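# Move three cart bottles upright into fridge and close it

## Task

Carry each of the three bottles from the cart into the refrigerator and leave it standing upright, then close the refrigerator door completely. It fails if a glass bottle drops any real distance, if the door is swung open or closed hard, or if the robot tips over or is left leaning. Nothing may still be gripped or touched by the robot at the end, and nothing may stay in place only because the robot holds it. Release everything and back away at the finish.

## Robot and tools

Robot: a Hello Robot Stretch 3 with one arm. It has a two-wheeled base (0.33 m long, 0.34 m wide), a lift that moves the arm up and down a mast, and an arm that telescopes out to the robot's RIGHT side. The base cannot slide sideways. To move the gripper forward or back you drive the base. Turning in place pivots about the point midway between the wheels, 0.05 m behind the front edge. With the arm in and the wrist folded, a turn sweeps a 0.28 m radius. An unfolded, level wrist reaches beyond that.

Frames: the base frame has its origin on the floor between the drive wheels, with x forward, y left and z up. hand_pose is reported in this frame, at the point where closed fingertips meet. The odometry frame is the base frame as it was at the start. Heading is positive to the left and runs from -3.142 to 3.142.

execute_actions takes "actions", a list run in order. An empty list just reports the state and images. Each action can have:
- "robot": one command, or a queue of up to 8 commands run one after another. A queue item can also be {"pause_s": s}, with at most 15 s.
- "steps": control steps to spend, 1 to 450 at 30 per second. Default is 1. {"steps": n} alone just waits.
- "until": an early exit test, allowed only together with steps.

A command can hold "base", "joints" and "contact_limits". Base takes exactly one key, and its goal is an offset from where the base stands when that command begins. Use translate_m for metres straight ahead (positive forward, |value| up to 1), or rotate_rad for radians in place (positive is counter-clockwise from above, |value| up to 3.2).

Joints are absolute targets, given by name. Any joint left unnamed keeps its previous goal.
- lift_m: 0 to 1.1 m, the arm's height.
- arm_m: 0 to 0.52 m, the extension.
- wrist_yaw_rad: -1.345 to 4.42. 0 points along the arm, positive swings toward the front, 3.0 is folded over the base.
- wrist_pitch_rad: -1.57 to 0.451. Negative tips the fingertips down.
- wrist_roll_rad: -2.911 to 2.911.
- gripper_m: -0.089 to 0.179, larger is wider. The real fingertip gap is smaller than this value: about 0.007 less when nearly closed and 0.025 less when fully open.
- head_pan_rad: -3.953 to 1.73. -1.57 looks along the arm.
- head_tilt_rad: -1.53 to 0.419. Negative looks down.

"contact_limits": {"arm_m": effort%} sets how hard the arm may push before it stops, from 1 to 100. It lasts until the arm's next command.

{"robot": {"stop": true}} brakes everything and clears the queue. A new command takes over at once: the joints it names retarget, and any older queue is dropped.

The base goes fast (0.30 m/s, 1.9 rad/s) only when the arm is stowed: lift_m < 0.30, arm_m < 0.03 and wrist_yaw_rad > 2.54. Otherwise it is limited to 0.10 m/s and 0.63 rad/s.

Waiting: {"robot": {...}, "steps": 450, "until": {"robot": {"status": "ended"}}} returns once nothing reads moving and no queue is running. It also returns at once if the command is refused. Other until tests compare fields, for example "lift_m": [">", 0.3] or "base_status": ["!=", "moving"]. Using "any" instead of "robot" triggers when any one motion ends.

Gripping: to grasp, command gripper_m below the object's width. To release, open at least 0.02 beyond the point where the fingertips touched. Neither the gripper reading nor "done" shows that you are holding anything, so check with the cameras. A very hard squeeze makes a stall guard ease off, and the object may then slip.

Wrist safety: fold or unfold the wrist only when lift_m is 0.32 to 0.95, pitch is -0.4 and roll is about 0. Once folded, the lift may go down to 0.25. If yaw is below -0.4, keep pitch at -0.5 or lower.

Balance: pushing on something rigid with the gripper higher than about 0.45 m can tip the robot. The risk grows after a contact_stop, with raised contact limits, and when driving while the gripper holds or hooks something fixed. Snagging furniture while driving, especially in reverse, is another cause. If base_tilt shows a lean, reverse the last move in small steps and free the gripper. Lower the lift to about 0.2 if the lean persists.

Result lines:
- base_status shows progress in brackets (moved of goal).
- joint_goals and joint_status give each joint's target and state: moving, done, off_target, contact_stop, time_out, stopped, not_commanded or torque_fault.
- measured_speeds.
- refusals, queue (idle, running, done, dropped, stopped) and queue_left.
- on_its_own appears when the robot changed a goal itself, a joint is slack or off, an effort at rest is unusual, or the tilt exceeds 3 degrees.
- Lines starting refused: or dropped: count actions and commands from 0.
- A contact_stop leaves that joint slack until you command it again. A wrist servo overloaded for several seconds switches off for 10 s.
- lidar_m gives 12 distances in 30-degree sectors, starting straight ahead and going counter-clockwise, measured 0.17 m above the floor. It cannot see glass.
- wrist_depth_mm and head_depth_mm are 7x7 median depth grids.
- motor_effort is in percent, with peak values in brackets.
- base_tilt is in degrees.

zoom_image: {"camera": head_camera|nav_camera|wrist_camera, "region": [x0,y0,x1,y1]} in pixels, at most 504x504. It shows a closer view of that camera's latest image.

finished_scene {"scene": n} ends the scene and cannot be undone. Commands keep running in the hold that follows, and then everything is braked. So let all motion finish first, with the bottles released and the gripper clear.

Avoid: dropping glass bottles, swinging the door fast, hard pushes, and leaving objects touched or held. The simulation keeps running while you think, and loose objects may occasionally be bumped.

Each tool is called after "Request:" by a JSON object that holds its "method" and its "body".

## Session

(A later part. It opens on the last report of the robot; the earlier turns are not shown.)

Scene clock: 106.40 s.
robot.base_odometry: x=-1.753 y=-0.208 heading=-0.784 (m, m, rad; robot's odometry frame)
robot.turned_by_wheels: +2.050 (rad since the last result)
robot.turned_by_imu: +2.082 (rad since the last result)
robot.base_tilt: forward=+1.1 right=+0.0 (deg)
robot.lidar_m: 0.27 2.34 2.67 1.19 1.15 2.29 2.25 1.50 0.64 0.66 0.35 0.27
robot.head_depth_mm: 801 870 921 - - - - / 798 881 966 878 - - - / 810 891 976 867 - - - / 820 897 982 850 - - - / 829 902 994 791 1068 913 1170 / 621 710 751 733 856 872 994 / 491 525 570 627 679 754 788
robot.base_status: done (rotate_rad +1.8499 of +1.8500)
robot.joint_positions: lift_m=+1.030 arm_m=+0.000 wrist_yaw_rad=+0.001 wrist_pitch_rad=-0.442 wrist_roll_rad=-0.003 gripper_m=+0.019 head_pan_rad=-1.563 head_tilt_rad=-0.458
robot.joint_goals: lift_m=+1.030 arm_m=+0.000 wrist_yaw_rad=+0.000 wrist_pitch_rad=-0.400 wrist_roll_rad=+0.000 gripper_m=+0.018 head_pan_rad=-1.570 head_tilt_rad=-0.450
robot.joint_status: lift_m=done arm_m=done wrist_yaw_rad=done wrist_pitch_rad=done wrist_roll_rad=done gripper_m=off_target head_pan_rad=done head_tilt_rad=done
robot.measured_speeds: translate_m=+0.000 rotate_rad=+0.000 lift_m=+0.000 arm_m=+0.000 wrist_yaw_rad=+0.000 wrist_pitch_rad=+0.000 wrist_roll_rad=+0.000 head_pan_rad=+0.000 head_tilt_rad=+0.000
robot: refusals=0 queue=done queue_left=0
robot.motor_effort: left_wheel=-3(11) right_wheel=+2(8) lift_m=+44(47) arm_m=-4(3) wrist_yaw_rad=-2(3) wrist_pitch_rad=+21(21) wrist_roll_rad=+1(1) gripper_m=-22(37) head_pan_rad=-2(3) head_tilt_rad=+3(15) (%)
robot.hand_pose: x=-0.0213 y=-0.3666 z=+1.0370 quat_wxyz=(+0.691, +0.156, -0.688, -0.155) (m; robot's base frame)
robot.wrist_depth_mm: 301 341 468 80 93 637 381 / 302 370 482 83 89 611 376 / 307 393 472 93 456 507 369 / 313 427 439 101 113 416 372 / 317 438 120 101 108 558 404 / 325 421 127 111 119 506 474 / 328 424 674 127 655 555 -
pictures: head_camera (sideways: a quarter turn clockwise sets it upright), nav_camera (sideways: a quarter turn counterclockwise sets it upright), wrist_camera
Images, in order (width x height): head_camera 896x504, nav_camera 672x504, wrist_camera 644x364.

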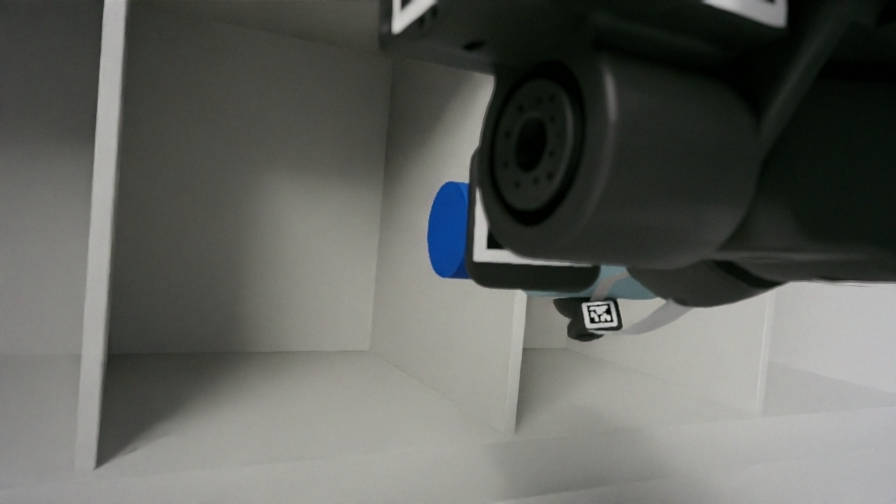

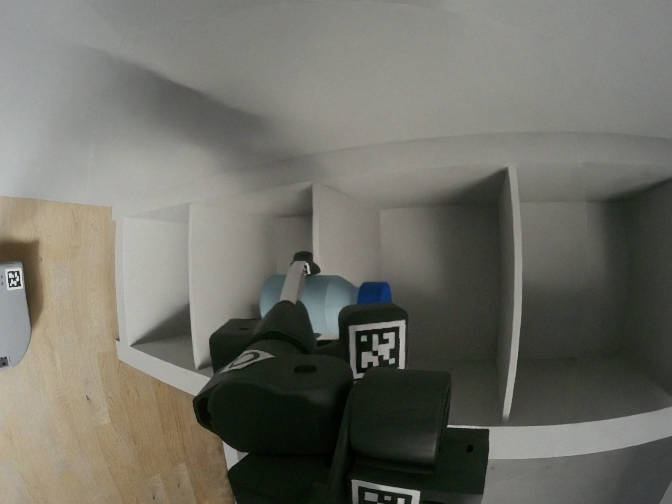

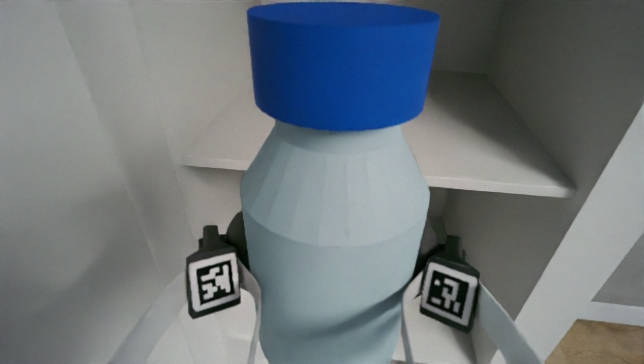

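Request:
{"method": "execute_actions", "body": {"actions": [{"robot":[{"joints":{"arm_m":0.48},"base":{"translate_m":0.08}},{"joints":{"lift_m":0.99}}],"steps":450,"until":{"robot":{"status":"ended"}}}]}}

Scene clock: 117.70 s.
robot.base_odometry: x=-1.697 y=-0.264 heading=-0.784 (m, m, rad; robot's odometry frame)
robot.turned_by_wheels: +0.000 (rad since the last result)
robot.turned_by_imu: +0.003 (rad since the last result)
robot.base_tilt: forward=+0.9 right=+0.2 (deg)
robot.lidar_m: 0.19 0.20 2.66 1.29 1.20 2.37 2.33 1.51 0.68 0.56 0.25 0.19
robot.head_depth_mm: 802 881 945 - 1084 936 897 / 805 888 - 783 1142 959 1164 / 815 893 - 820 1167 956 1151 / 826 906 - 799 1155 942 1159 / 627 710 779 752 949 905 1105 / 476 513 560 612 677 753 848 / 414 432 450 473 494 520 550
robot.base_status: done (translate_m +0.0800 of +0.0800)
robot.joint_positions: lift_m=+0.990 arm_m=+0.480 wrist_yaw_rad=+0.001 wrist_pitch_rad=-0.442 wrist_roll_rad=-0.003 gripper_m=+0.019 head_pan_rad=-1.563 head_tilt_rad=-0.458
robot.joint_goals: lift_m=+0.990 arm_m=+0.480 wrist_yaw_rad=+0.000 wrist_pitch_rad=-0.400 wrist_roll_rad=+0.000 gripper_m=+0.018 head_pan_rad=-1.570 head_tilt_rad=-0.450
robot.joint_status: lift_m=done arm_m=done wrist_yaw_rad=done wrist_pitch_rad=done wrist_roll_rad=done gripper_m=off_target head_pan_rad=done head_tilt_rad=done
robot.measured_speeds: translate_m=+0.000 rotate_rad=+0.000 lift_m=+0.000 arm_m=+0.000 wrist_yaw_rad=+0.000 wrist_pitch_rad=+0.000 wrist_roll_rad=+0.000 head_pan_rad=+0.000 head_tilt_rad=+0.000
robot: refusals=0 queue=done queue_left=0
robot.motor_effort: left_wheel=-2(3) right_wheel=+1(5) lift_m=+32(44) arm_m=+4(4) wrist_yaw_rad=-1(2) wrist_pitch_rad=+21(21) wrist_roll_rad=+1(1) gripper_m=-22(22) head_pan_rad=-2(2) head_tilt_rad=+3(3) (%)
robot.hand_pose: x=-0.0213 y=-0.8459 z=+0.9973 quat_wxyz=(+0.691, +0.156, -0.689, -0.155) (m; robot's base frame)
robot.wrist_depth_mm: 118 151 212 80 93 259 252 / 119 154 216 83 89 280 271 / 121 157 247 93 303 305 295 / 123 160 214 101 113 320 317 / 125 164 121 101 108 271 273 / 127 159 127 111 119 231 232 / 129 160 193 127 192 200 200
pictures: head_camera (sideways: a quarter turn clockwise sets it upright), nav_camera (sideways: a quarter turn counterclockwise sets it upright), wrist_camera
Images, in order (width x height): head_camera 896x504, nav_camera 672x504, wrist_camera 644x364.

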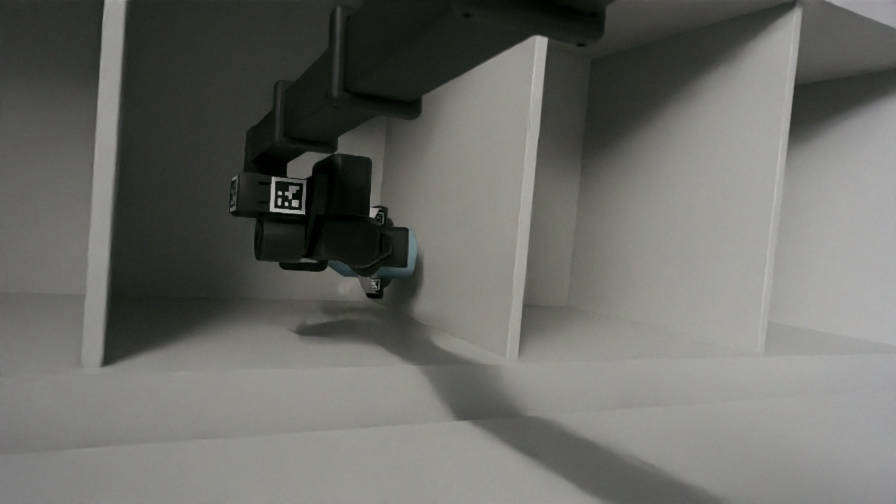

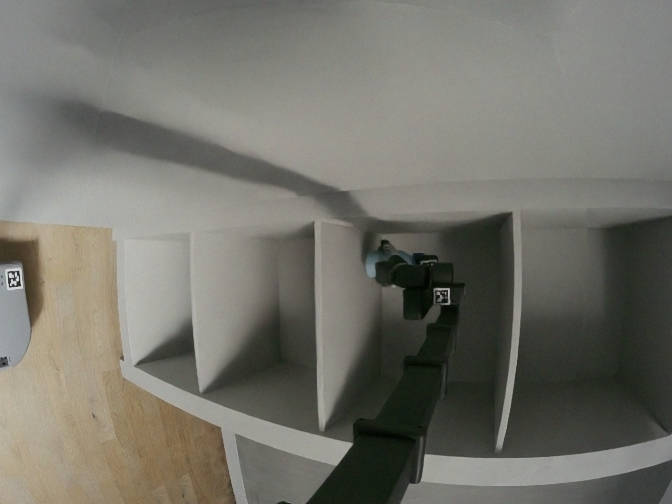

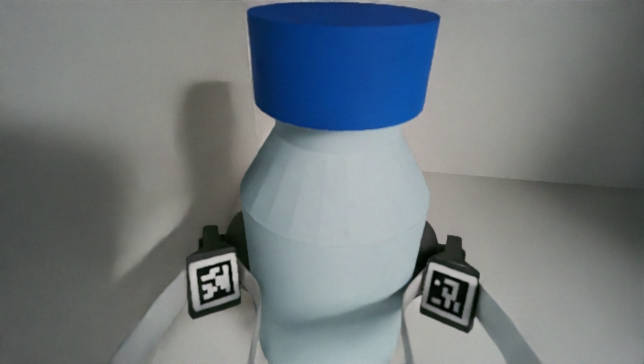

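Request:
{"method": "execute_actions", "body": {"actions": [{"robot":[{"joints":{"lift_m":0.96}},{"joints":{"gripper_m":0.11}},{"joints":{"arm_m":0.0}},{"base":{"translate_m":-0.08}}],"steps":450,"until":{"robot":{"status":"ended"}}}]}}

Request:
{"method": "execute_actions", "body": {"actions": [{"robot":[{"base":{"rotate_rad":-1.85}},{"base":{"translate_m":-0.95}},{"base":{"rotate_rad":-0.2}},{"base":{"translate_m":-0.17},"joints":{"arm_m":0.2,"lift_m":0.92}}],"steps":450,"until":{"robot":{"status":"ended"}}},{"steps":450,"until":{"robot":{"status":"ended"}}}]}}

Scene clock: 135.07 s.
robot.base_odometry: x=-1.753 y=-0.208 heading=-0.784 (m, m, rad; robot's odometry frame)
robot.turned_by_wheels: +0.000 (rad since the last result)
robot.turned_by_imu: +0.002 (rad since the last result)
robot.base_tilt: forward=+1.1 right=+0.1 (deg)
robot.lidar_m: 0.27 2.34 2.67 1.19 1.15 2.29 2.25 1.50 0.63 0.66 0.35 0.27
robot.head_depth_mm: 803 870 917 796 753 - - / 799 885 961 831 1096 - - / 806 890 976 817 1170 - - / 822 902 986 809 1180 - - / 823 911 955 798 1150 911 1138 / 621 706 751 733 859 873 1000 / 491 523 570 626 680 752 789
robot.base_status: done (translate_m -0.0800 of -0.0800)
robot.joint_positions: lift_m=+0.960 arm_m=+0.000 wrist_yaw_rad=+0.001 wrist_pitch_rad=-0.420 wrist_roll_rad=-0.003 gripper_m=+0.110 head_pan_rad=-1.563 head_tilt_rad=-0.458
robot.joint_goals: lift_m=+0.960 arm_m=+0.000 wrist_yaw_rad=+0.000 wrist_pitch_rad=-0.400 wrist_roll_rad=+0.000 gripper_m=+0.110 head_pan_rad=-1.570 head_tilt_rad=-0.450
robot.joint_status: lift_m=done arm_m=done wrist_yaw_rad=done wrist_pitch_rad=done wrist_roll_rad=done gripper_m=done head_pan_rad=done head_tilt_rad=done
robot.measured_speeds: translate_m=+0.000 rotate_rad=+0.000 lift_m=+0.000 arm_m=+0.000 wrist_yaw_rad=+0.000 wrist_pitch_rad=+0.000 wrist_roll_rad=+0.000 head_pan_rad=+0.000 head_tilt_rad=+0.000
robot: refusals=0 queue=done queue_left=0
robot.motor_effort: left_wheel=-2(6) right_wheel=+2(2) lift_m=+30(28) arm_m=-3(4) wrist_yaw_rad=-2(2) wrist_pitch_rad=+10(21) wrist_roll_rad=+1(1) gripper_m=+1(94) head_pan_rad=-3(3) head_tilt_rad=+3(3) (%)
robot.hand_pose: x=-0.0213 y=-0.3694 z=+0.9724 quat_wxyz=(+0.693, +0.148, -0.690, -0.147) (m; robot's base frame)
robot.wrist_depth_mm: 299 339 520 685 697 637 384 / 302 367 481 521 529 518 376 / 307 394 418 417 400 403 361 / 311 428 624 922 897 588 369 / 319 412 738 825 828 524 401 / 321 393 670 712 704 470 451 / 319 486 645 638 632 578 -
pictures: head_camera (sideways: a quarter turn clockwise sets it upright), nav_camera (sideways: a quarter turn counterclockwise sets it upright), wrist_camera
Images, in order (width x height): head_camera 896x504, nav_camera 672x504, wrist_camera 644x364.

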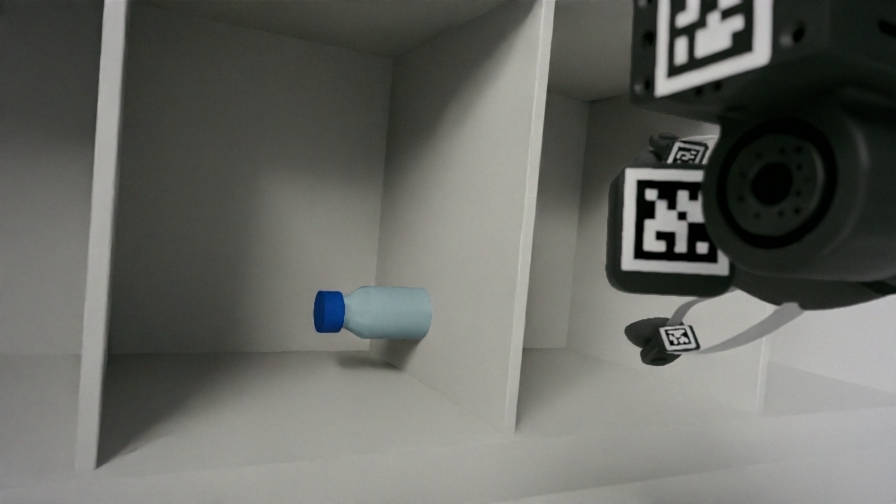

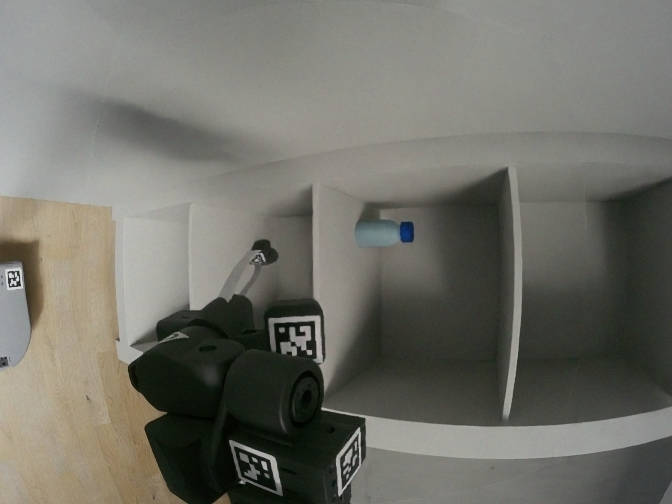

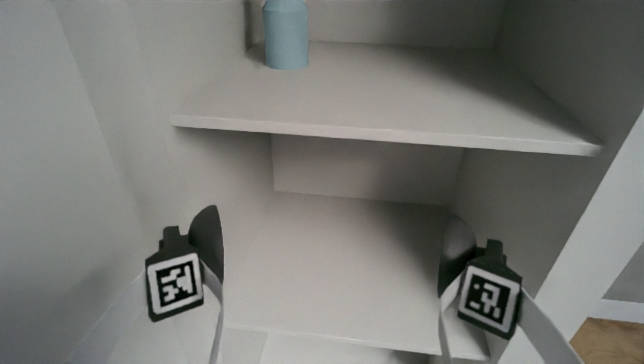

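Scene clock: 153.67 s.
robot.base_odometry: x=-0.761 y=+0.306 heading=-2.833 (m, m, rad; robot's odometry frame)
robot.turned_by_wheels: -2.050 (rad since the last result)
robot.turned_by_imu: -2.074 (rad since the last result)
robot.base_tilt: forward=+1.2 right=+0.0 (deg)
robot.lidar_m: 1.74 1.01 2.43 2.30 2.29 1.92 1.55 1.54 0.61 0.60 0.62 2.70
robot.head_depth_mm: 1982 2055 2113 2093 - - 1065 / 2295 2404 2467 2343 - 993 938 / 2333 2593 2812 1103 - 983 1080 / 2220 2436 2692 1105 - 981 1088 / 2155 2341 2549 1028 725 1005 1085 / 2073 2257 2467 1054 808 993 1073 / 2002 2156 2369 964 718 933 981
robot.base_status: done (translate_m -0.1700 of -0.1700)
robot.joint_positions: lift_m=+0.920 arm_m=+0.200 wrist_yaw_rad=+0.001 wrist_pitch_rad=-0.419 wrist_roll_rad=-0.003 gripper_m=+0.110 head_pan_rad=-1.563 head_tilt_rad=-0.458
robot.joint_goals: lift_m=+0.920 arm_m=+0.200 wrist_yaw_rad=+0.000 wrist_pitch_rad=-0.400 wrist_roll_rad=+0.000 gripper_m=+0.110 head_pan_rad=-1.570 head_tilt_rad=-0.450
robot.joint_status: lift_m=done arm_m=done wrist_yaw_rad=done wrist_pitch_rad=done wrist_roll_rad=done gripper_m=done head_pan_rad=done head_tilt_rad=done
robot.measured_speeds: translate_m=+0.000 rotate_rad=+0.000 lift_m=+0.000 arm_m=+0.000 wrist_yaw_rad=+0.000 wrist_pitch_rad=+0.000 wrist_roll_rad=+0.000 head_pan_rad=+0.000 head_tilt_rad=+0.000
robot: refusals=0 queue=done queue_left=0
robot.motor_effort: left_wheel=+2(9) right_wheel=-2(6) lift_m=+29(31) arm_m=+4(2) wrist_yaw_rad=-1(2) wrist_pitch_rad=+9(10) wrist_roll_rad=+1(1) gripper_m=+0(1) head_pan_rad=-2(2) head_tilt_rad=+3(3) (%)
robot.hand_pose: x=-0.0213 y=-0.5689 z=+0.9325 quat_wxyz=(+0.693, +0.148, -0.690, -0.147) (m; robot's base frame)
robot.wrist_depth_mm: - - - - - - - / - - 639 612 - - - / 473 499 578 282 602 572 - / 360 443 459 273 465 464 426 / 346 370 377 291 380 380 372 / 250 243 241 301 320 328 326 / 284 276 263 256 249 247 230
pictures: head_camera (sideways: a quarter turn clockwise sets it upright), nav_camera (sideways: a quarter turn counterclockwise sets it upright), wrist_camera
Images, in order (width x height): head_camera 896x504, nav_camera 672x504, wrist_camera 644x364.

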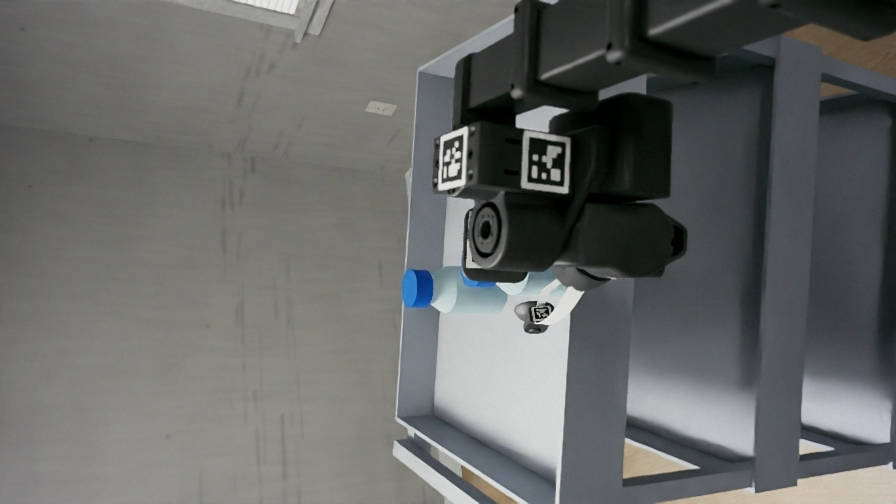

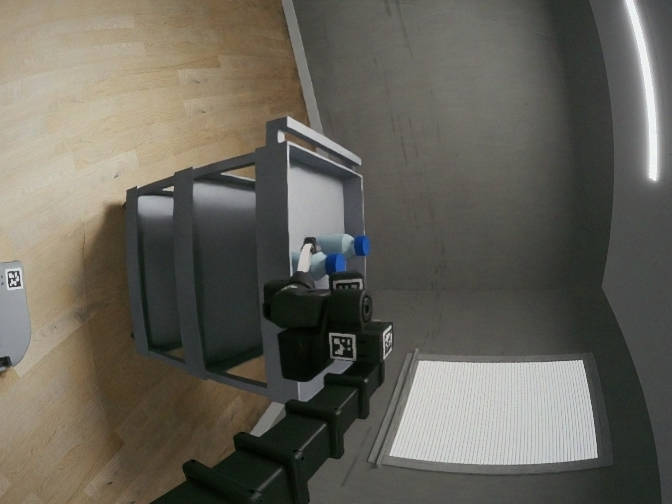

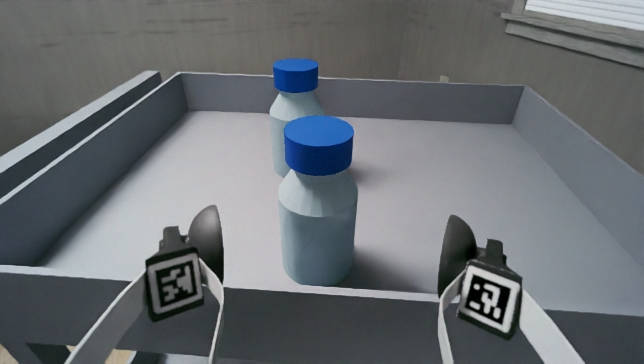

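Request:
{"method": "execute_actions", "body": {"actions": [{"robot":[{"base":{"translate_m":0.012},"joints":{"arm_m":0.335,"lift_m":0.89}},{"joints":{"lift_m":0.826}}],"steps":450,"until":{"robot":{"status":"ended"}}}]}}

Request:
{"method": "execute_actions", "body": {"actions": [{"robot":[{"joints":{"gripper_m":0.015}},{"joints":{"lift_m":0.93}}],"steps":450,"until":{"robot":{"status":"ended"}}}]}}

Scene clock: 165.77 s.
robot.base_odometry: x=-0.773 y=+0.302 heading=-2.833 (m, m, rad; robot's odometry frame)
robot.turned_by_wheels: +0.000 (rad since the last result)
robot.turned_by_imu: +0.002 (rad since the last result)
robot.base_tilt: forward=+1.2 right=+0.1 (deg)
robot.lidar_m: 1.73 1.00 2.42 2.31 2.29 1.93 1.56 1.55 0.62 0.60 0.63 2.70
robot.head_depth_mm: 1998 2063 2138 2093 813 803 - / 2283 2407 2494 1098 887 - 1082 / 2340 2543 2801 1101 - 1026 1070 / 2220 2413 2658 1091 - 1009 1098 / 2155 2331 2506 1032 726 1004 1085 / 2073 2241 2476 1063 808 993 1079 / 2005 2143 2349 1056 720 930 1188
robot.base_status: done (translate_m +0.0120 of +0.0120)
robot.joint_positions: lift_m=+0.826 arm_m=+0.335 wrist_yaw_rad=+0.001 wrist_pitch_rad=-0.419 wrist_roll_rad=-0.003 gripper_m=+0.110 head_pan_rad=-1.563 head_tilt_rad=-0.458
robot.joint_goals: lift_m=+0.826 arm_m=+0.335 wrist_yaw_rad=+0.000 wrist_pitch_rad=-0.400 wrist_roll_rad=+0.000 gripper_m=+0.110 head_pan_rad=-1.570 head_tilt_rad=-0.450
robot.joint_status: lift_m=done arm_m=done wrist_yaw_rad=done wrist_pitch_rad=done wrist_roll_rad=done gripper_m=done head_pan_rad=done head_tilt_rad=done
robot.measured_speeds: translate_m=+0.000 rotate_rad=+0.000 lift_m=+0.000 arm_m=+0.000 wrist_yaw_rad=+0.000 wrist_pitch_rad=+0.000 wrist_roll_rad=+0.000 head_pan_rad=+0.000 head_tilt_rad=+0.000
robot: refusals=0 queue=done queue_left=0
robot.motor_effort: left_wheel=+1(4) right_wheel=-1(3) lift_m=+29(31) arm_m=+4(3) wrist_yaw_rad=-2(1) wrist_pitch_rad=+9(9) wrist_roll_rad=+1(1) gripper_m=+1(1) head_pan_rad=-3(2) head_tilt_rad=+3(2) (%)
robot.hand_pose: x=-0.0213 y=-0.7039 z=+0.8386 quat_wxyz=(+0.693, +0.148, -0.690, -0.147) (m; robot's base frame)
robot.wrist_depth_mm: - - 453 115 - - - / 336 443 460 82 86 446 431 / 326 366 352 89 101 383 386 / 285 288 278 104 123 297 299 / 236 237 222 105 114 242 244 / 199 206 189 111 126 209 206 / 178 174 175 128 170 173 179
pictures: head_camera (sideways: a quarter turn clockwise sets it upright), nav_camera (sideways: a quarter turn counterclockwise sets it upright), wrist_camera
Images, in order (width x height): head_camera 896x504, nav_camera 672x504, wrist_camera 644x364.

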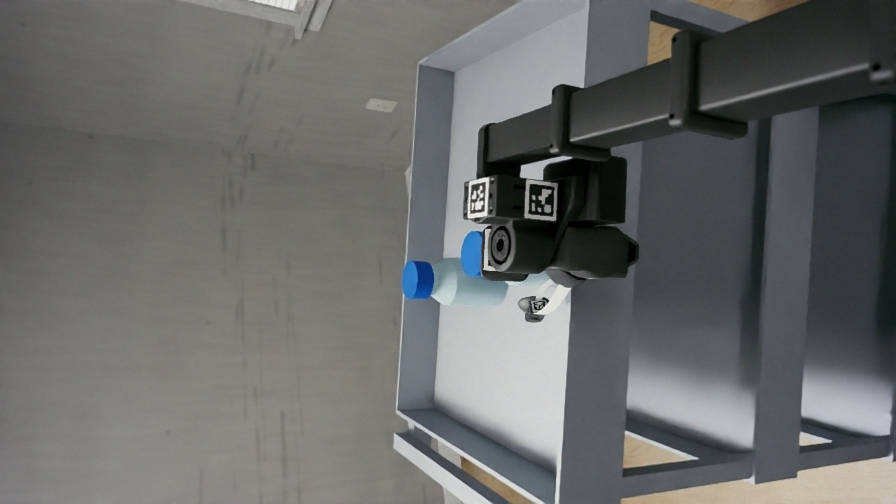

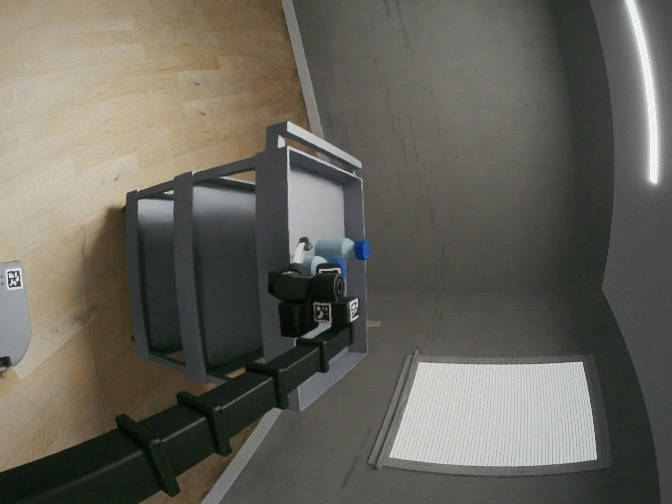

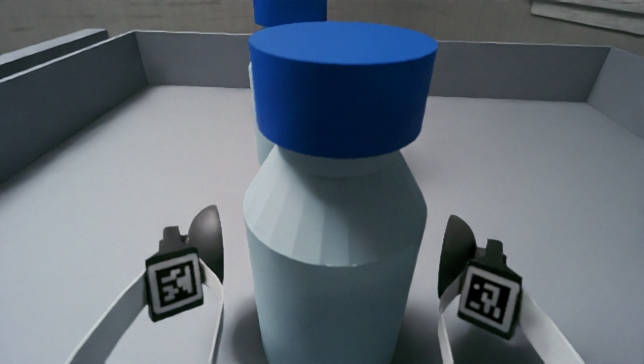

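Scene clock: 168.70 s.
robot.base_odometry: x=-0.773 y=+0.302 heading=-2.833 (m, m, rad; robot's odometry frame)
robot.turned_by_wheels: +0.000 (rad since the last result)
robot.turned_by_imu: +0.001 (rad since the last result)
robot.base_tilt: forward=+1.2 right=+0.1 (deg)
robot.lidar_m: 1.73 1.00 2.41 2.31 2.29 1.93 1.56 1.55 0.62 0.60 0.62 2.69
robot.head_depth_mm: 1980 2045 2100 2125 - 957 1231 / 2309 2367 2469 - 721 1025 959 / 2360 2534 2793 - 723 1016 1079 / 2207 2479 2679 - 713 1009 1089 / 2156 2328 2562 1050 726 1001 1088 / 2062 2254 2439 1065 808 991 1080 / 2015 2135 2343 1062 722 935 1183
robot.base_status: done (translate_m +0.0120 of +0.0120)
robot.joint_positions: lift_m=+0.930 arm_m=+0.335 wrist_yaw_rad=+0.001 wrist_pitch_rad=-0.454 wrist_roll_rad=-0.003 gripper_m=+0.020 head_pan_rad=-1.563 head_tilt_rad=-0.458
robot.joint_goals: lift_m=+0.930 arm_m=+0.335 wrist_yaw_rad=+0.000 wrist_pitch_rad=-0.400 wrist_roll_rad=+0.000 gripper_m=+0.018 head_pan_rad=-1.570 head_tilt_rad=-0.450
robot.joint_status: lift_m=done arm_m=done wrist_yaw_rad=done wrist_pitch_rad=done wrist_roll_rad=done gripper_m=done head_pan_rad=done head_tilt_rad=done
robot.measured_speeds: translate_m=+0.000 rotate_rad=+0.000 lift_m=+0.000 arm_m=+0.000 wrist_yaw_rad=+0.000 wrist_pitch_rad=+0.000 wrist_roll_rad=+0.000 head_pan_rad=+0.000 head_tilt_rad=+0.000
robot: refusals=0 queue=done queue_left=0
robot.motor_effort: left_wheel=+2(2) right_wheel=-2(1) lift_m=+45(48) arm_m=+3(4) wrist_yaw_rad=-1(1) wrist_pitch_rad=+26(28) wrist_roll_rad=+1(1) gripper_m=-23(100) head_pan_rad=-3(2) head_tilt_rad=+3(3) (%)
robot.hand_pose: x=-0.0214 y=-0.6995 z=+0.9344 quat_wxyz=(+0.690, +0.160, -0.688, -0.159) (m; robot's base frame)
robot.wrist_depth_mm: - - - 109 - - - / - - - 78 82 - - / 442 474 512 85 93 494 488 / 356 419 425 100 118 447 420 / 334 362 118 101 107 374 376 / 306 313 119 105 112 320 321 / 273 274 269 121 264 277 281
pictures: head_camera (sideways: a quarter turn clockwise sets it upright), nav_camera (sideways: a quarter turn counterclockwise sets it upright), wrist_camera
Images, in order (width x height): head_camera 896x504, nav_camera 672x504, wrist_camera 644x364.

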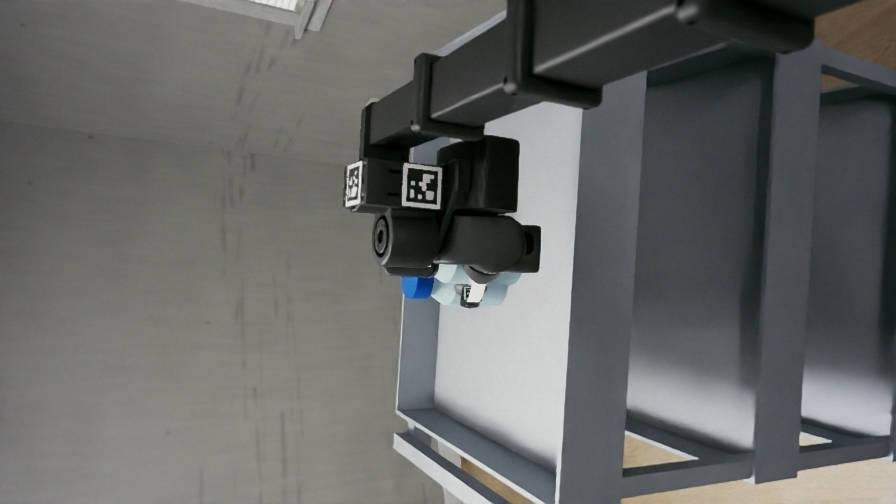

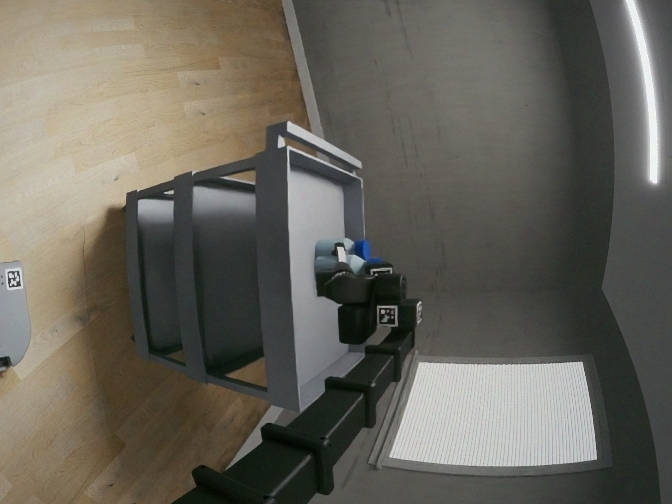

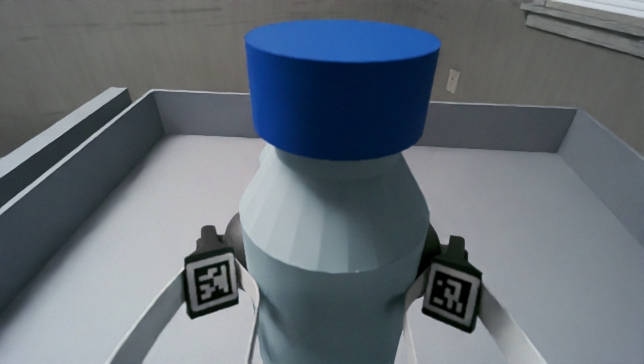

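Gripped high on a heavier bottle; regrip lower.

Request:
{"method": "execute_actions", "body": {"actions": [{"robot":[{"joints":{"lift_m":0.832}},{"joints":{"gripper_m":0.1}},{"joints":{"lift_m":0.814,"arm_m":0.325}},{"joints":{"gripper_m":0.018}},{"joints":{"lift_m":0.93}}],"steps":450,"until":{"robot":{"status":"ended"}}}]}}

Scene clock: 181.63 s.
robot.base_odometry: x=-0.773 y=+0.302 heading=-2.833 (m, m, rad; robot's odometry frame)
robot.turned_by_wheels: +0.000 (rad since the last result)
robot.turned_by_imu: +0.003 (rad since the last result)
robot.base_tilt: forward=+1.1 right=+0.1 (deg)
robot.lidar_m: 1.73 1.00 2.41 2.31 2.29 1.94 1.56 1.55 0.62 0.60 0.63 2.70
robot.head_depth_mm: 1985 2067 2139 2123 - 955 1223 / 2314 2397 2482 - 719 1023 960 / 2369 2548 2753 - 722 1020 1077 / 2224 2438 2668 - 715 1003 1087 / 2146 2344 2536 1076 727 999 1080 / 2078 2240 2450 1066 808 994 1081 / 2001 2165 2320 1061 721 934 1182
robot.base_status: done (translate_m +0.0120 of +0.0120)
robot.joint_positions: lift_m=+0.930 arm_m=+0.325 wrist_yaw_rad=-0.002 wrist_pitch_rad=-0.454 wrist_roll_rad=-0.004 gripper_m=+0.019 head_pan_rad=-1.563 head_tilt_rad=-0.458
robot.joint_goals: lift_m=+0.930 arm_m=+0.325 wrist_yaw_rad=+0.000 wrist_pitch_rad=-0.400 wrist_roll_rad=+0.000 gripper_m=+0.018 head_pan_rad=-1.570 head_tilt_rad=-0.450
robot.joint_status: lift_m=done arm_m=done wrist_yaw_rad=done wrist_pitch_rad=done wrist_roll_rad=done gripper_m=done head_pan_rad=done head_tilt_rad=done
robot.measured_speeds: translate_m=+0.000 rotate_rad=+0.000 lift_m=+0.000 arm_m=+0.000 wrist_yaw_rad=+0.000 wrist_pitch_rad=+0.000 wrist_roll_rad=+0.000 head_pan_rad=+0.000 head_tilt_rad=+0.000
robot: refusals=0 queue=done queue_left=0
robot.motor_effort: left_wheel=+1(2) right_wheel=-2(1) lift_m=+47(44) arm_m=-3(3) wrist_yaw_rad=+2(2) wrist_pitch_rad=+26(28) wrist_roll_rad=+2(3) gripper_m=-23(100) head_pan_rad=-2(2) head_tilt_rad=+3(3) (%)
robot.hand_pose: x=-0.0220 y=-0.6900 z=+0.9343 quat_wxyz=(+0.690, +0.159, -0.687, -0.160) (m; robot's base frame)
robot.wrist_depth_mm: - - - 79 85 - - / - - - 84 90 - - / 444 473 518 98 498 512 505 / 343 420 407 100 110 455 421 / 335 364 122 101 108 373 374 / 309 314 126 111 119 319 319 / 271 272 267 126 267 278 280
pictures: head_camera (sideways: a quarter turn clockwise sets it upright), nav_camera (sideways: a quarter turn counterclockwise sets it upright), wrist_camera
Images, in order (width x height): head_camera 896x504, nav_camera 672x504, wrist_camera 644x364.

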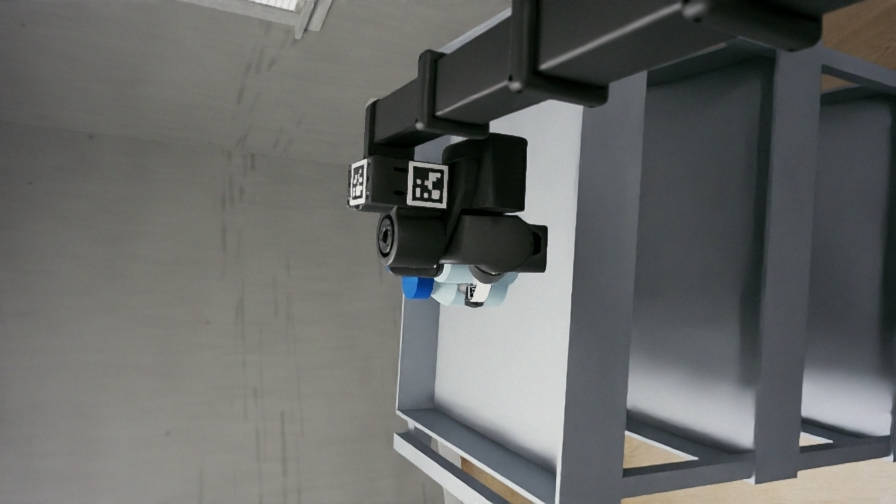

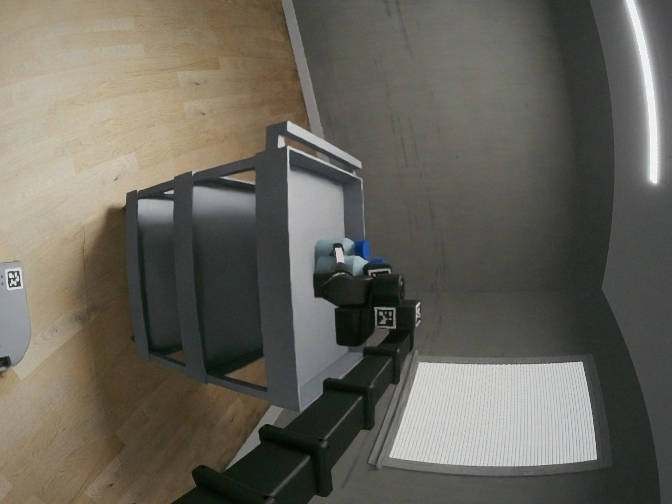

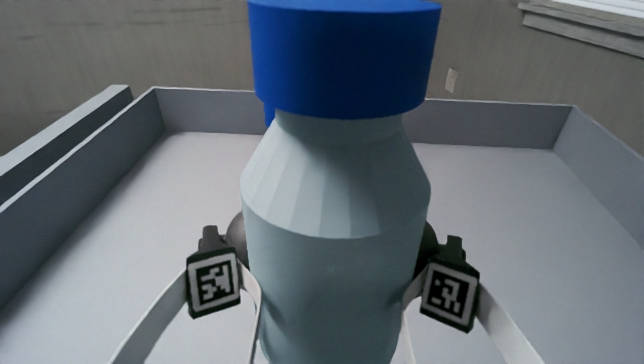

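Request:
{"method": "execute_actions", "body": {"actions": [{"robot":[{"base":{"translate_m":0.158},"joints":{"lift_m":0.99}},{"base":{"rotate_rad":0.2}},{"base":{"translate_m":0.95},"joints":{"arm_m":0}},{"base":{"rotate_rad":1.85}},{"joints":{"arm_m":0.48},"base":{"translate_m":-0.05}},{"joints":{"lift_m":0.96}}],"steps":450,"until":{"robot":{"status":"ended"}}},{"steps":450,"until":{"robot":{"status":"ended"}}}]}}

Scene clock: 211.70 s.
robot.base_odometry: x=-1.789 y=-0.172 heading=-0.784 (m, m, rad; robot's odometry frame)
robot.turned_by_wheels: +2.050 (rad since the last result)
robot.turned_by_imu: +2.083 (rad since the last result)
robot.base_tilt: forward=+1.1 right=+0.1 (deg)
robot.lidar_m: 0.32 2.38 2.68 1.13 1.15 2.24 2.20 1.50 0.61 0.82 0.42 0.33
robot.head_depth_mm: 784 779 726 - - 738 1233 / 795 881 933 746 902 898 868 / 805 889 - 816 1133 952 1155 / 816 897 955 761 1164 939 1146 / 819 904 966 797 1149 929 1166 / 774 872 892 785 1049 925 1113 / 606 646 672 686 733 814 903
robot.base_status: done (translate_m -0.0500 of -0.0500)
robot.joint_positions: lift_m=+0.960 arm_m=+0.480 wrist_yaw_rad=+0.000 wrist_pitch_rad=-0.440 wrist_roll_rad=-0.003 gripper_m=+0.019 head_pan_rad=-1.563 head_tilt_rad=-0.458
robot.joint_goals: lift_m=+0.960 arm_m=+0.480 wrist_yaw_rad=+0.000 wrist_pitch_rad=-0.400 wrist_roll_rad=+0.000 gripper_m=+0.018 head_pan_rad=-1.570 head_tilt_rad=-0.450
robot.joint_status: lift_m=done arm_m=done wrist_yaw_rad=done wrist_pitch_rad=done wrist_roll_rad=done gripper_m=done head_pan_rad=done head_tilt_rad=done
robot.measured_speeds: translate_m=+0.000 rotate_rad=+0.000 lift_m=+0.000 arm_m=+0.000 wrist_yaw_rad=+0.000 wrist_pitch_rad=+0.000 wrist_roll_rad=+0.000 head_pan_rad=+0.000 head_tilt_rad=+0.000
robot: refusals=0 queue=done queue_left=0
robot.motor_effort: left_wheel=-2(6) right_wheel=+2(7) lift_m=+30(49) arm_m=+3(5) wrist_yaw_rad=+0(1) wrist_pitch_rad=+20(27) wrist_roll_rad=+1(2) gripper_m=-23(23) head_pan_rad=-2(2) head_tilt_rad=+3(3) (%)
robot.hand_pose: x=-0.0215 y=-0.8462 z=+0.9678 quat_wxyz=(+0.691, +0.155, -0.689, -0.154) (m; robot's base frame)
robot.wrist_depth_mm: 264 281 269 77 82 248 241 / 268 308 295 82 88 271 263 / 139 324 321 96 290 293 285 / 132 260 251 99 109 277 278 / 135 210 119 99 106 230 230 / 141 171 125 110 118 195 196 / 154 164 163 126 163 169 170
pictures: head_camera (sideways: a quarter turn clockwise sets it upright), nav_camera (sideways: a quarter turn counterclockwise sets it upright), wrist_camera
Images, in order (width x height): head_camera 896x504, nav_camera 672x504, wrist_camera 644x364.

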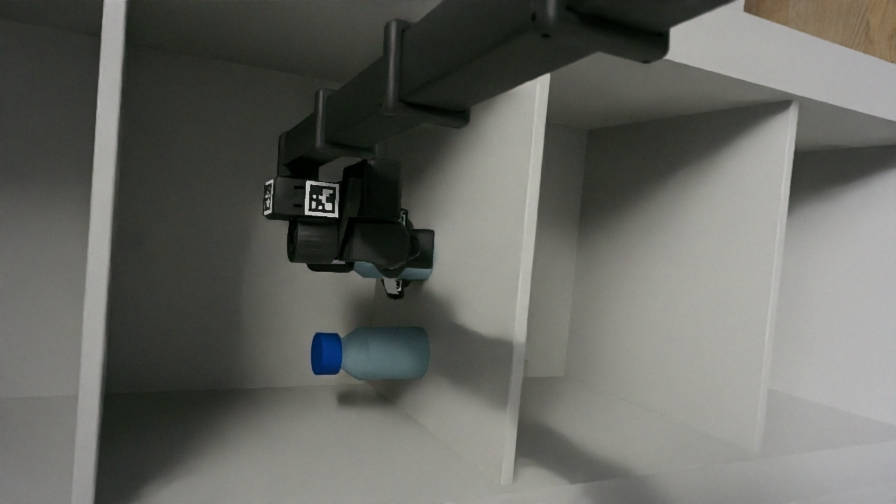

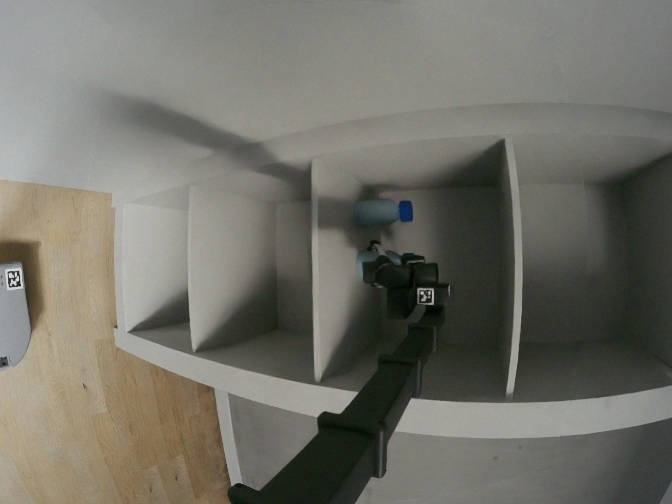

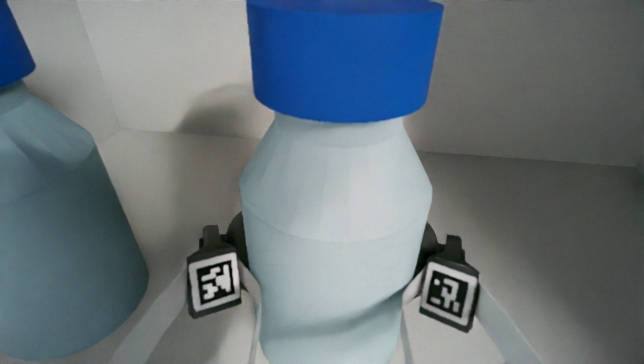

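Request:
{"method": "execute_actions", "body": {"actions": [{"robot":[{"joints":{"gripper_m":0.11,"lift_m":0.956}},{"joints":{"arm_m":0.3}},{"base":{"translate_m":0.05},"joints":{"arm_m":0.05}},{"base":{"rotate_rad":-1.85}},{"base":{"translate_m":-0.95},"joints":{"lift_m":0.9,"gripper_m":0.13}},{"base":{"rotate_rad":-0.2}},{"base":{"translate_m":-0.125},"joints":{"arm_m":0.42}},{"joints":{"lift_m":0.86}}],"steps":450,"until":{"robot":{"status":"ended"}}},{"steps":450,"until":{"robot":{"status":"ended"}}}]}}

Scene clock: 245.13 s.
robot.base_odometry: x=-0.804 y=+0.292 heading=-2.833 (m, m, rad; robot's odometry frame)
robot.turned_by_wheels: -2.050 (rad since the last result)
robot.turned_by_imu: -2.070 (rad since the last result)
robot.base_tilt: forward=+1.2 right=+0.1 (deg)
robot.lidar_m: 1.70 0.97 2.38 2.32 2.30 1.96 1.59 1.58 0.62 0.60 0.63 2.69
robot.head_depth_mm: 2006 2097 2181 1098 853 - - / 2313 2473 2544 1118 - 996 1083 / 2343 2537 2811 - 718 1019 1074 / 2245 2439 2657 1108 717 1011 1096 / 2154 2318 2534 1089 816 1004 1093 / 2061 2227 2428 1038 810 990 1052 / 1979 2126 2344 2396 741 1450 1235
robot.base_status: done (translate_m -0.1250 of -0.1250)
robot.joint_positions: lift_m=+0.860 arm_m=+0.420 wrist_yaw_rad=+0.000 wrist_pitch_rad=-0.419 wrist_roll_rad=-0.003 gripper_m=+0.130 head_pan_rad=-1.563 head_tilt_rad=-0.458
robot.joint_goals: lift_m=+0.860 arm_m=+0.420 wrist_yaw_rad=+0.000 wrist_pitch_rad=-0.400 wrist_roll_rad=+0.000 gripper_m=+0.130 head_pan_rad=-1.570 head_tilt_rad=-0.450
robot.joint_status: lift_m=done arm_m=done wrist_yaw_rad=done wrist_pitch_rad=done wrist_roll_rad=done gripper_m=done head_pan_rad=done head_tilt_rad=done
robot.measured_speeds: translate_m=+0.000 rotate_rad=+0.000 lift_m=+0.000 arm_m=+0.000 wrist_yaw_rad=+0.000 wrist_pitch_rad=+0.000 wrist_roll_rad=+0.000 head_pan_rad=+0.000 head_tilt_rad=+0.000
robot: refusals=0 queue=done queue_left=0
robot.motor_effort: left_wheel=+2(6) right_wheel=-2(4) lift_m=+29(30) arm_m=+4(6) wrist_yaw_rad=+0(1) wrist_pitch_rad=+9(20) wrist_roll_rad=+1(1) gripper_m=+1(96) head_pan_rad=-3(2) head_tilt_rad=+3(3) (%)
robot.hand_pose: x=-0.0215 y=-0.7889 z=+0.8726 quat_wxyz=(+0.693, +0.148, -0.690, -0.147) (m; robot's base frame)
robot.wrist_depth_mm: - - - - - - - / - 407 - 185 - - - / 312 401 413 198 410 405 393 / 298 345 350 203 353 358 360 / 277 295 286 228 287 303 295 / 240 - 242 242 246 - 248 / 212 208 212 212 213 208 215
pictures: head_camera (sideways: a quarter turn clockwise sets it upright), nav_camera (sideways: a quarter turn counterclockwise sets it upright), wrist_camera
Images, in order (width x height): head_camera 896x504, nav_camera 672x504, wrist_camera 644x364.

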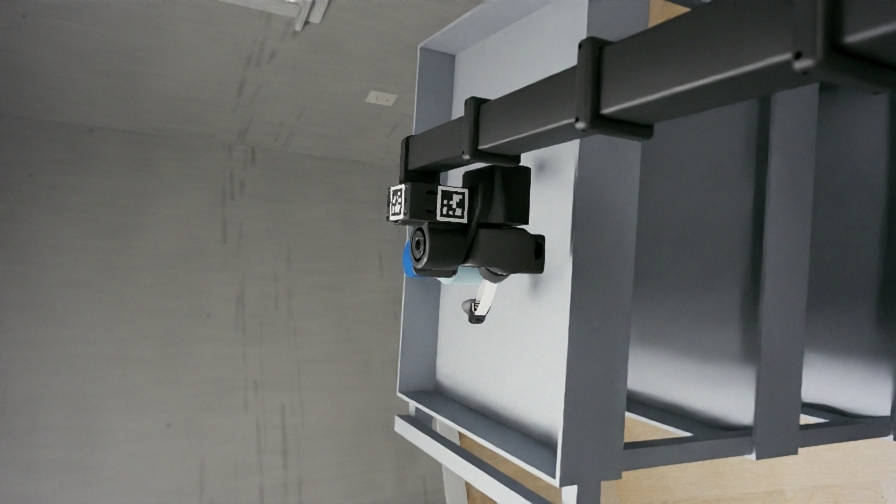

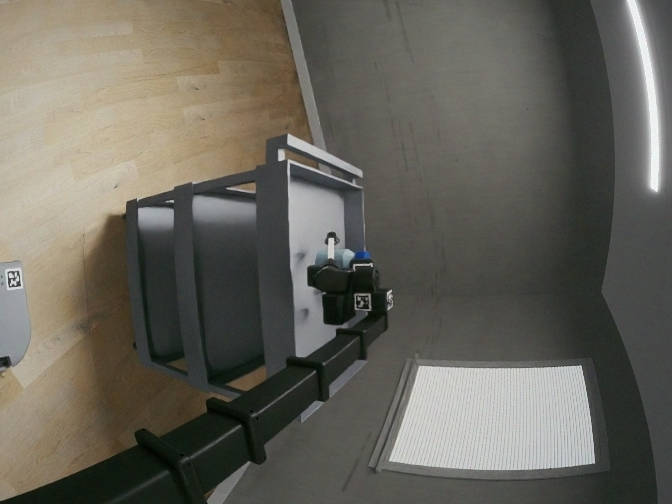

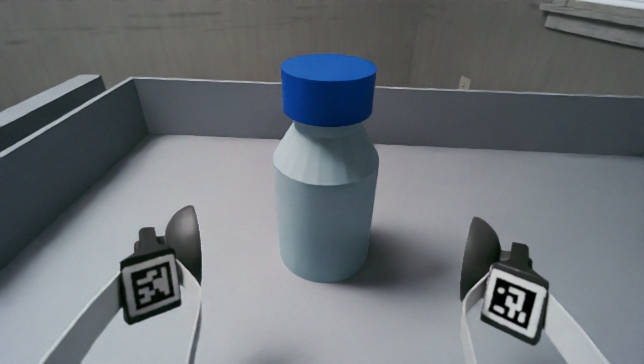

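Request:
{"method": "execute_actions", "body": {"actions": [{"robot":[{"base":{"translate_m":0.005},"joints":{"lift_m":0.816,"arm_m":0.5}},{"joints":{"gripper_m":0.018}},{"joints":{"lift_m":0.93}}],"steps":450,"until":{"robot":{"status":"ended"}}}]}}

Scene clock: 254.17 s.
robot.base_odometry: x=-0.809 y=+0.291 heading=-2.833 (m, m, rad; robot's odometry frame)
robot.turned_by_wheels: +0.000 (rad since the last result)
robot.turned_by_imu: +0.002 (rad since the last result)
robot.base_tilt: forward=+1.2 right=+0.0 (deg)
robot.lidar_m: 1.70 0.96 2.38 2.32 2.31 1.97 1.60 1.58 0.62 0.60 0.63 2.68
robot.head_depth_mm: 2021 2094 2161 2161 - - 942 / 2299 2438 2499 - 723 1025 1079 / 2346 2557 2722 1063 725 1017 1101 / 2227 2428 2616 996 729 1011 1092 / 2138 2331 2516 1089 814 1000 1083 / 2066 2233 2446 1021 809 964 1047 / 1980 2144 2300 2436 734 1453 1240
robot.base_status: done (translate_m +0.0050 of +0.0050)
robot.joint_positions: lift_m=+0.930 arm_m=+0.500 wrist_yaw_rad=+0.000 wrist_pitch_rad=-0.450 wrist_roll_rad=-0.003 gripper_m=+0.019 head_pan_rad=-1.563 head_tilt_rad=-0.458
robot.joint_goals: lift_m=+0.930 arm_m=+0.500 wrist_yaw_rad=+0.000 wrist_pitch_rad=-0.400 wrist_roll_rad=+0.000 gripper_m=+0.018 head_pan_rad=-1.570 head_tilt_rad=-0.450
robot.joint_status: lift_m=done arm_m=done wrist_yaw_rad=done wrist_pitch_rad=done wrist_roll_rad=done gripper_m=done head_pan_rad=done head_tilt_rad=done
robot.measured_speeds: translate_m=+0.000 rotate_rad=+0.000 lift_m=+0.000 arm_m=+0.000 wrist_yaw_rad=+0.000 wrist_pitch_rad=+0.000 wrist_roll_rad=+0.000 head_pan_rad=+0.000 head_tilt_rad=+0.000
robot: refusals=0 queue=done queue_left=0
robot.motor_effort: left_wheel=+1(5) right_wheel=-1(4) lift_m=+45(47) arm_m=+3(3) wrist_yaw_rad=-1(0) wrist_pitch_rad=+24(26) wrist_roll_rad=+1(1) gripper_m=-22(100) head_pan_rad=-3(2) head_tilt_rad=+3(2) (%)
robot.hand_pose: x=-0.0215 y=-0.8650 z=+0.9353 quat_wxyz=(+0.690, +0.158, -0.688, -0.158) (m; robot's base frame)
robot.wrist_depth_mm: - - - 87 92 - - / - - - 94 - - - / - - - 106 - - - / 334 377 372 106 116 361 360 / 301 360 243 112 122 376 371 / 296 312 147 125 135 318 322 / 274 273 274 142 269 278 280
pictures: head_camera (sideways: a quarter turn clockwise sets it upright), nav_camera (sideways: a quarter turn counterclockwise sets it upright), wrist_camera
Images, in order (width x height): head_camera 896x504, nav_camera 672x504, wrist_camera 644x364.

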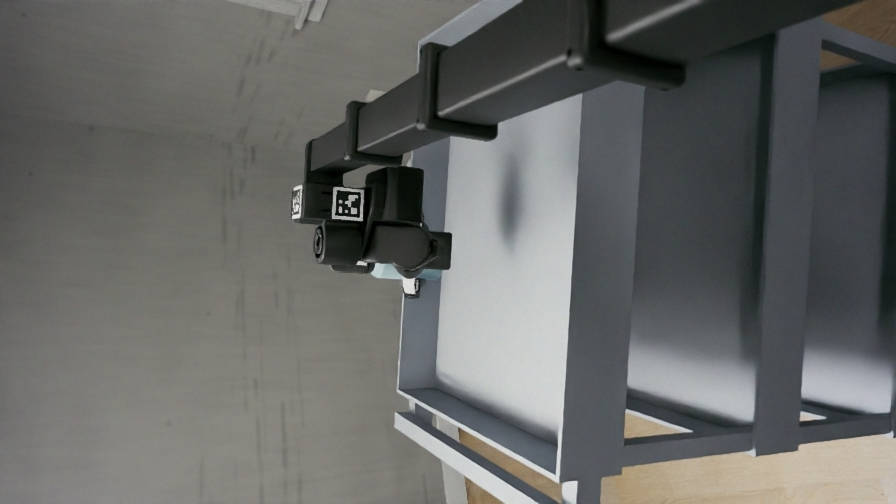

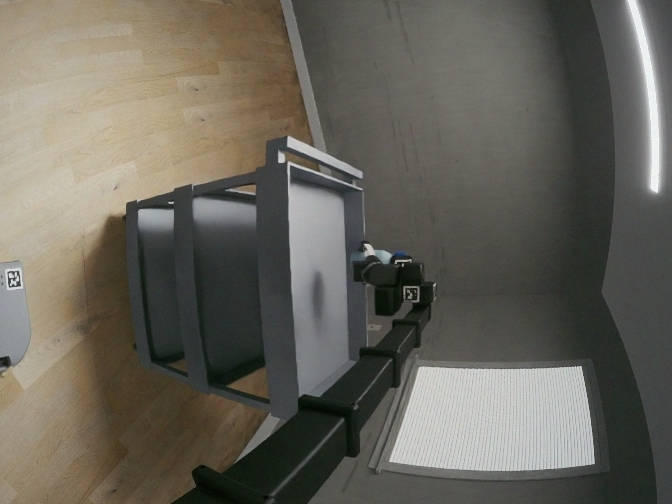

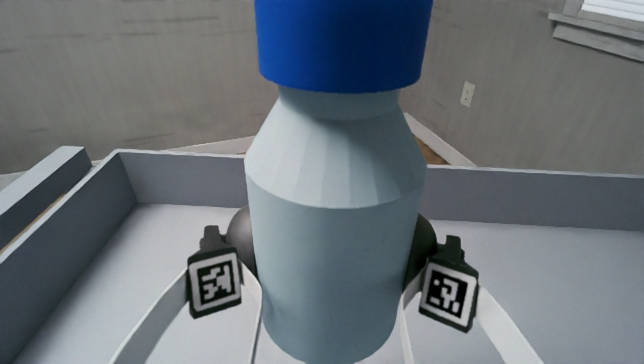

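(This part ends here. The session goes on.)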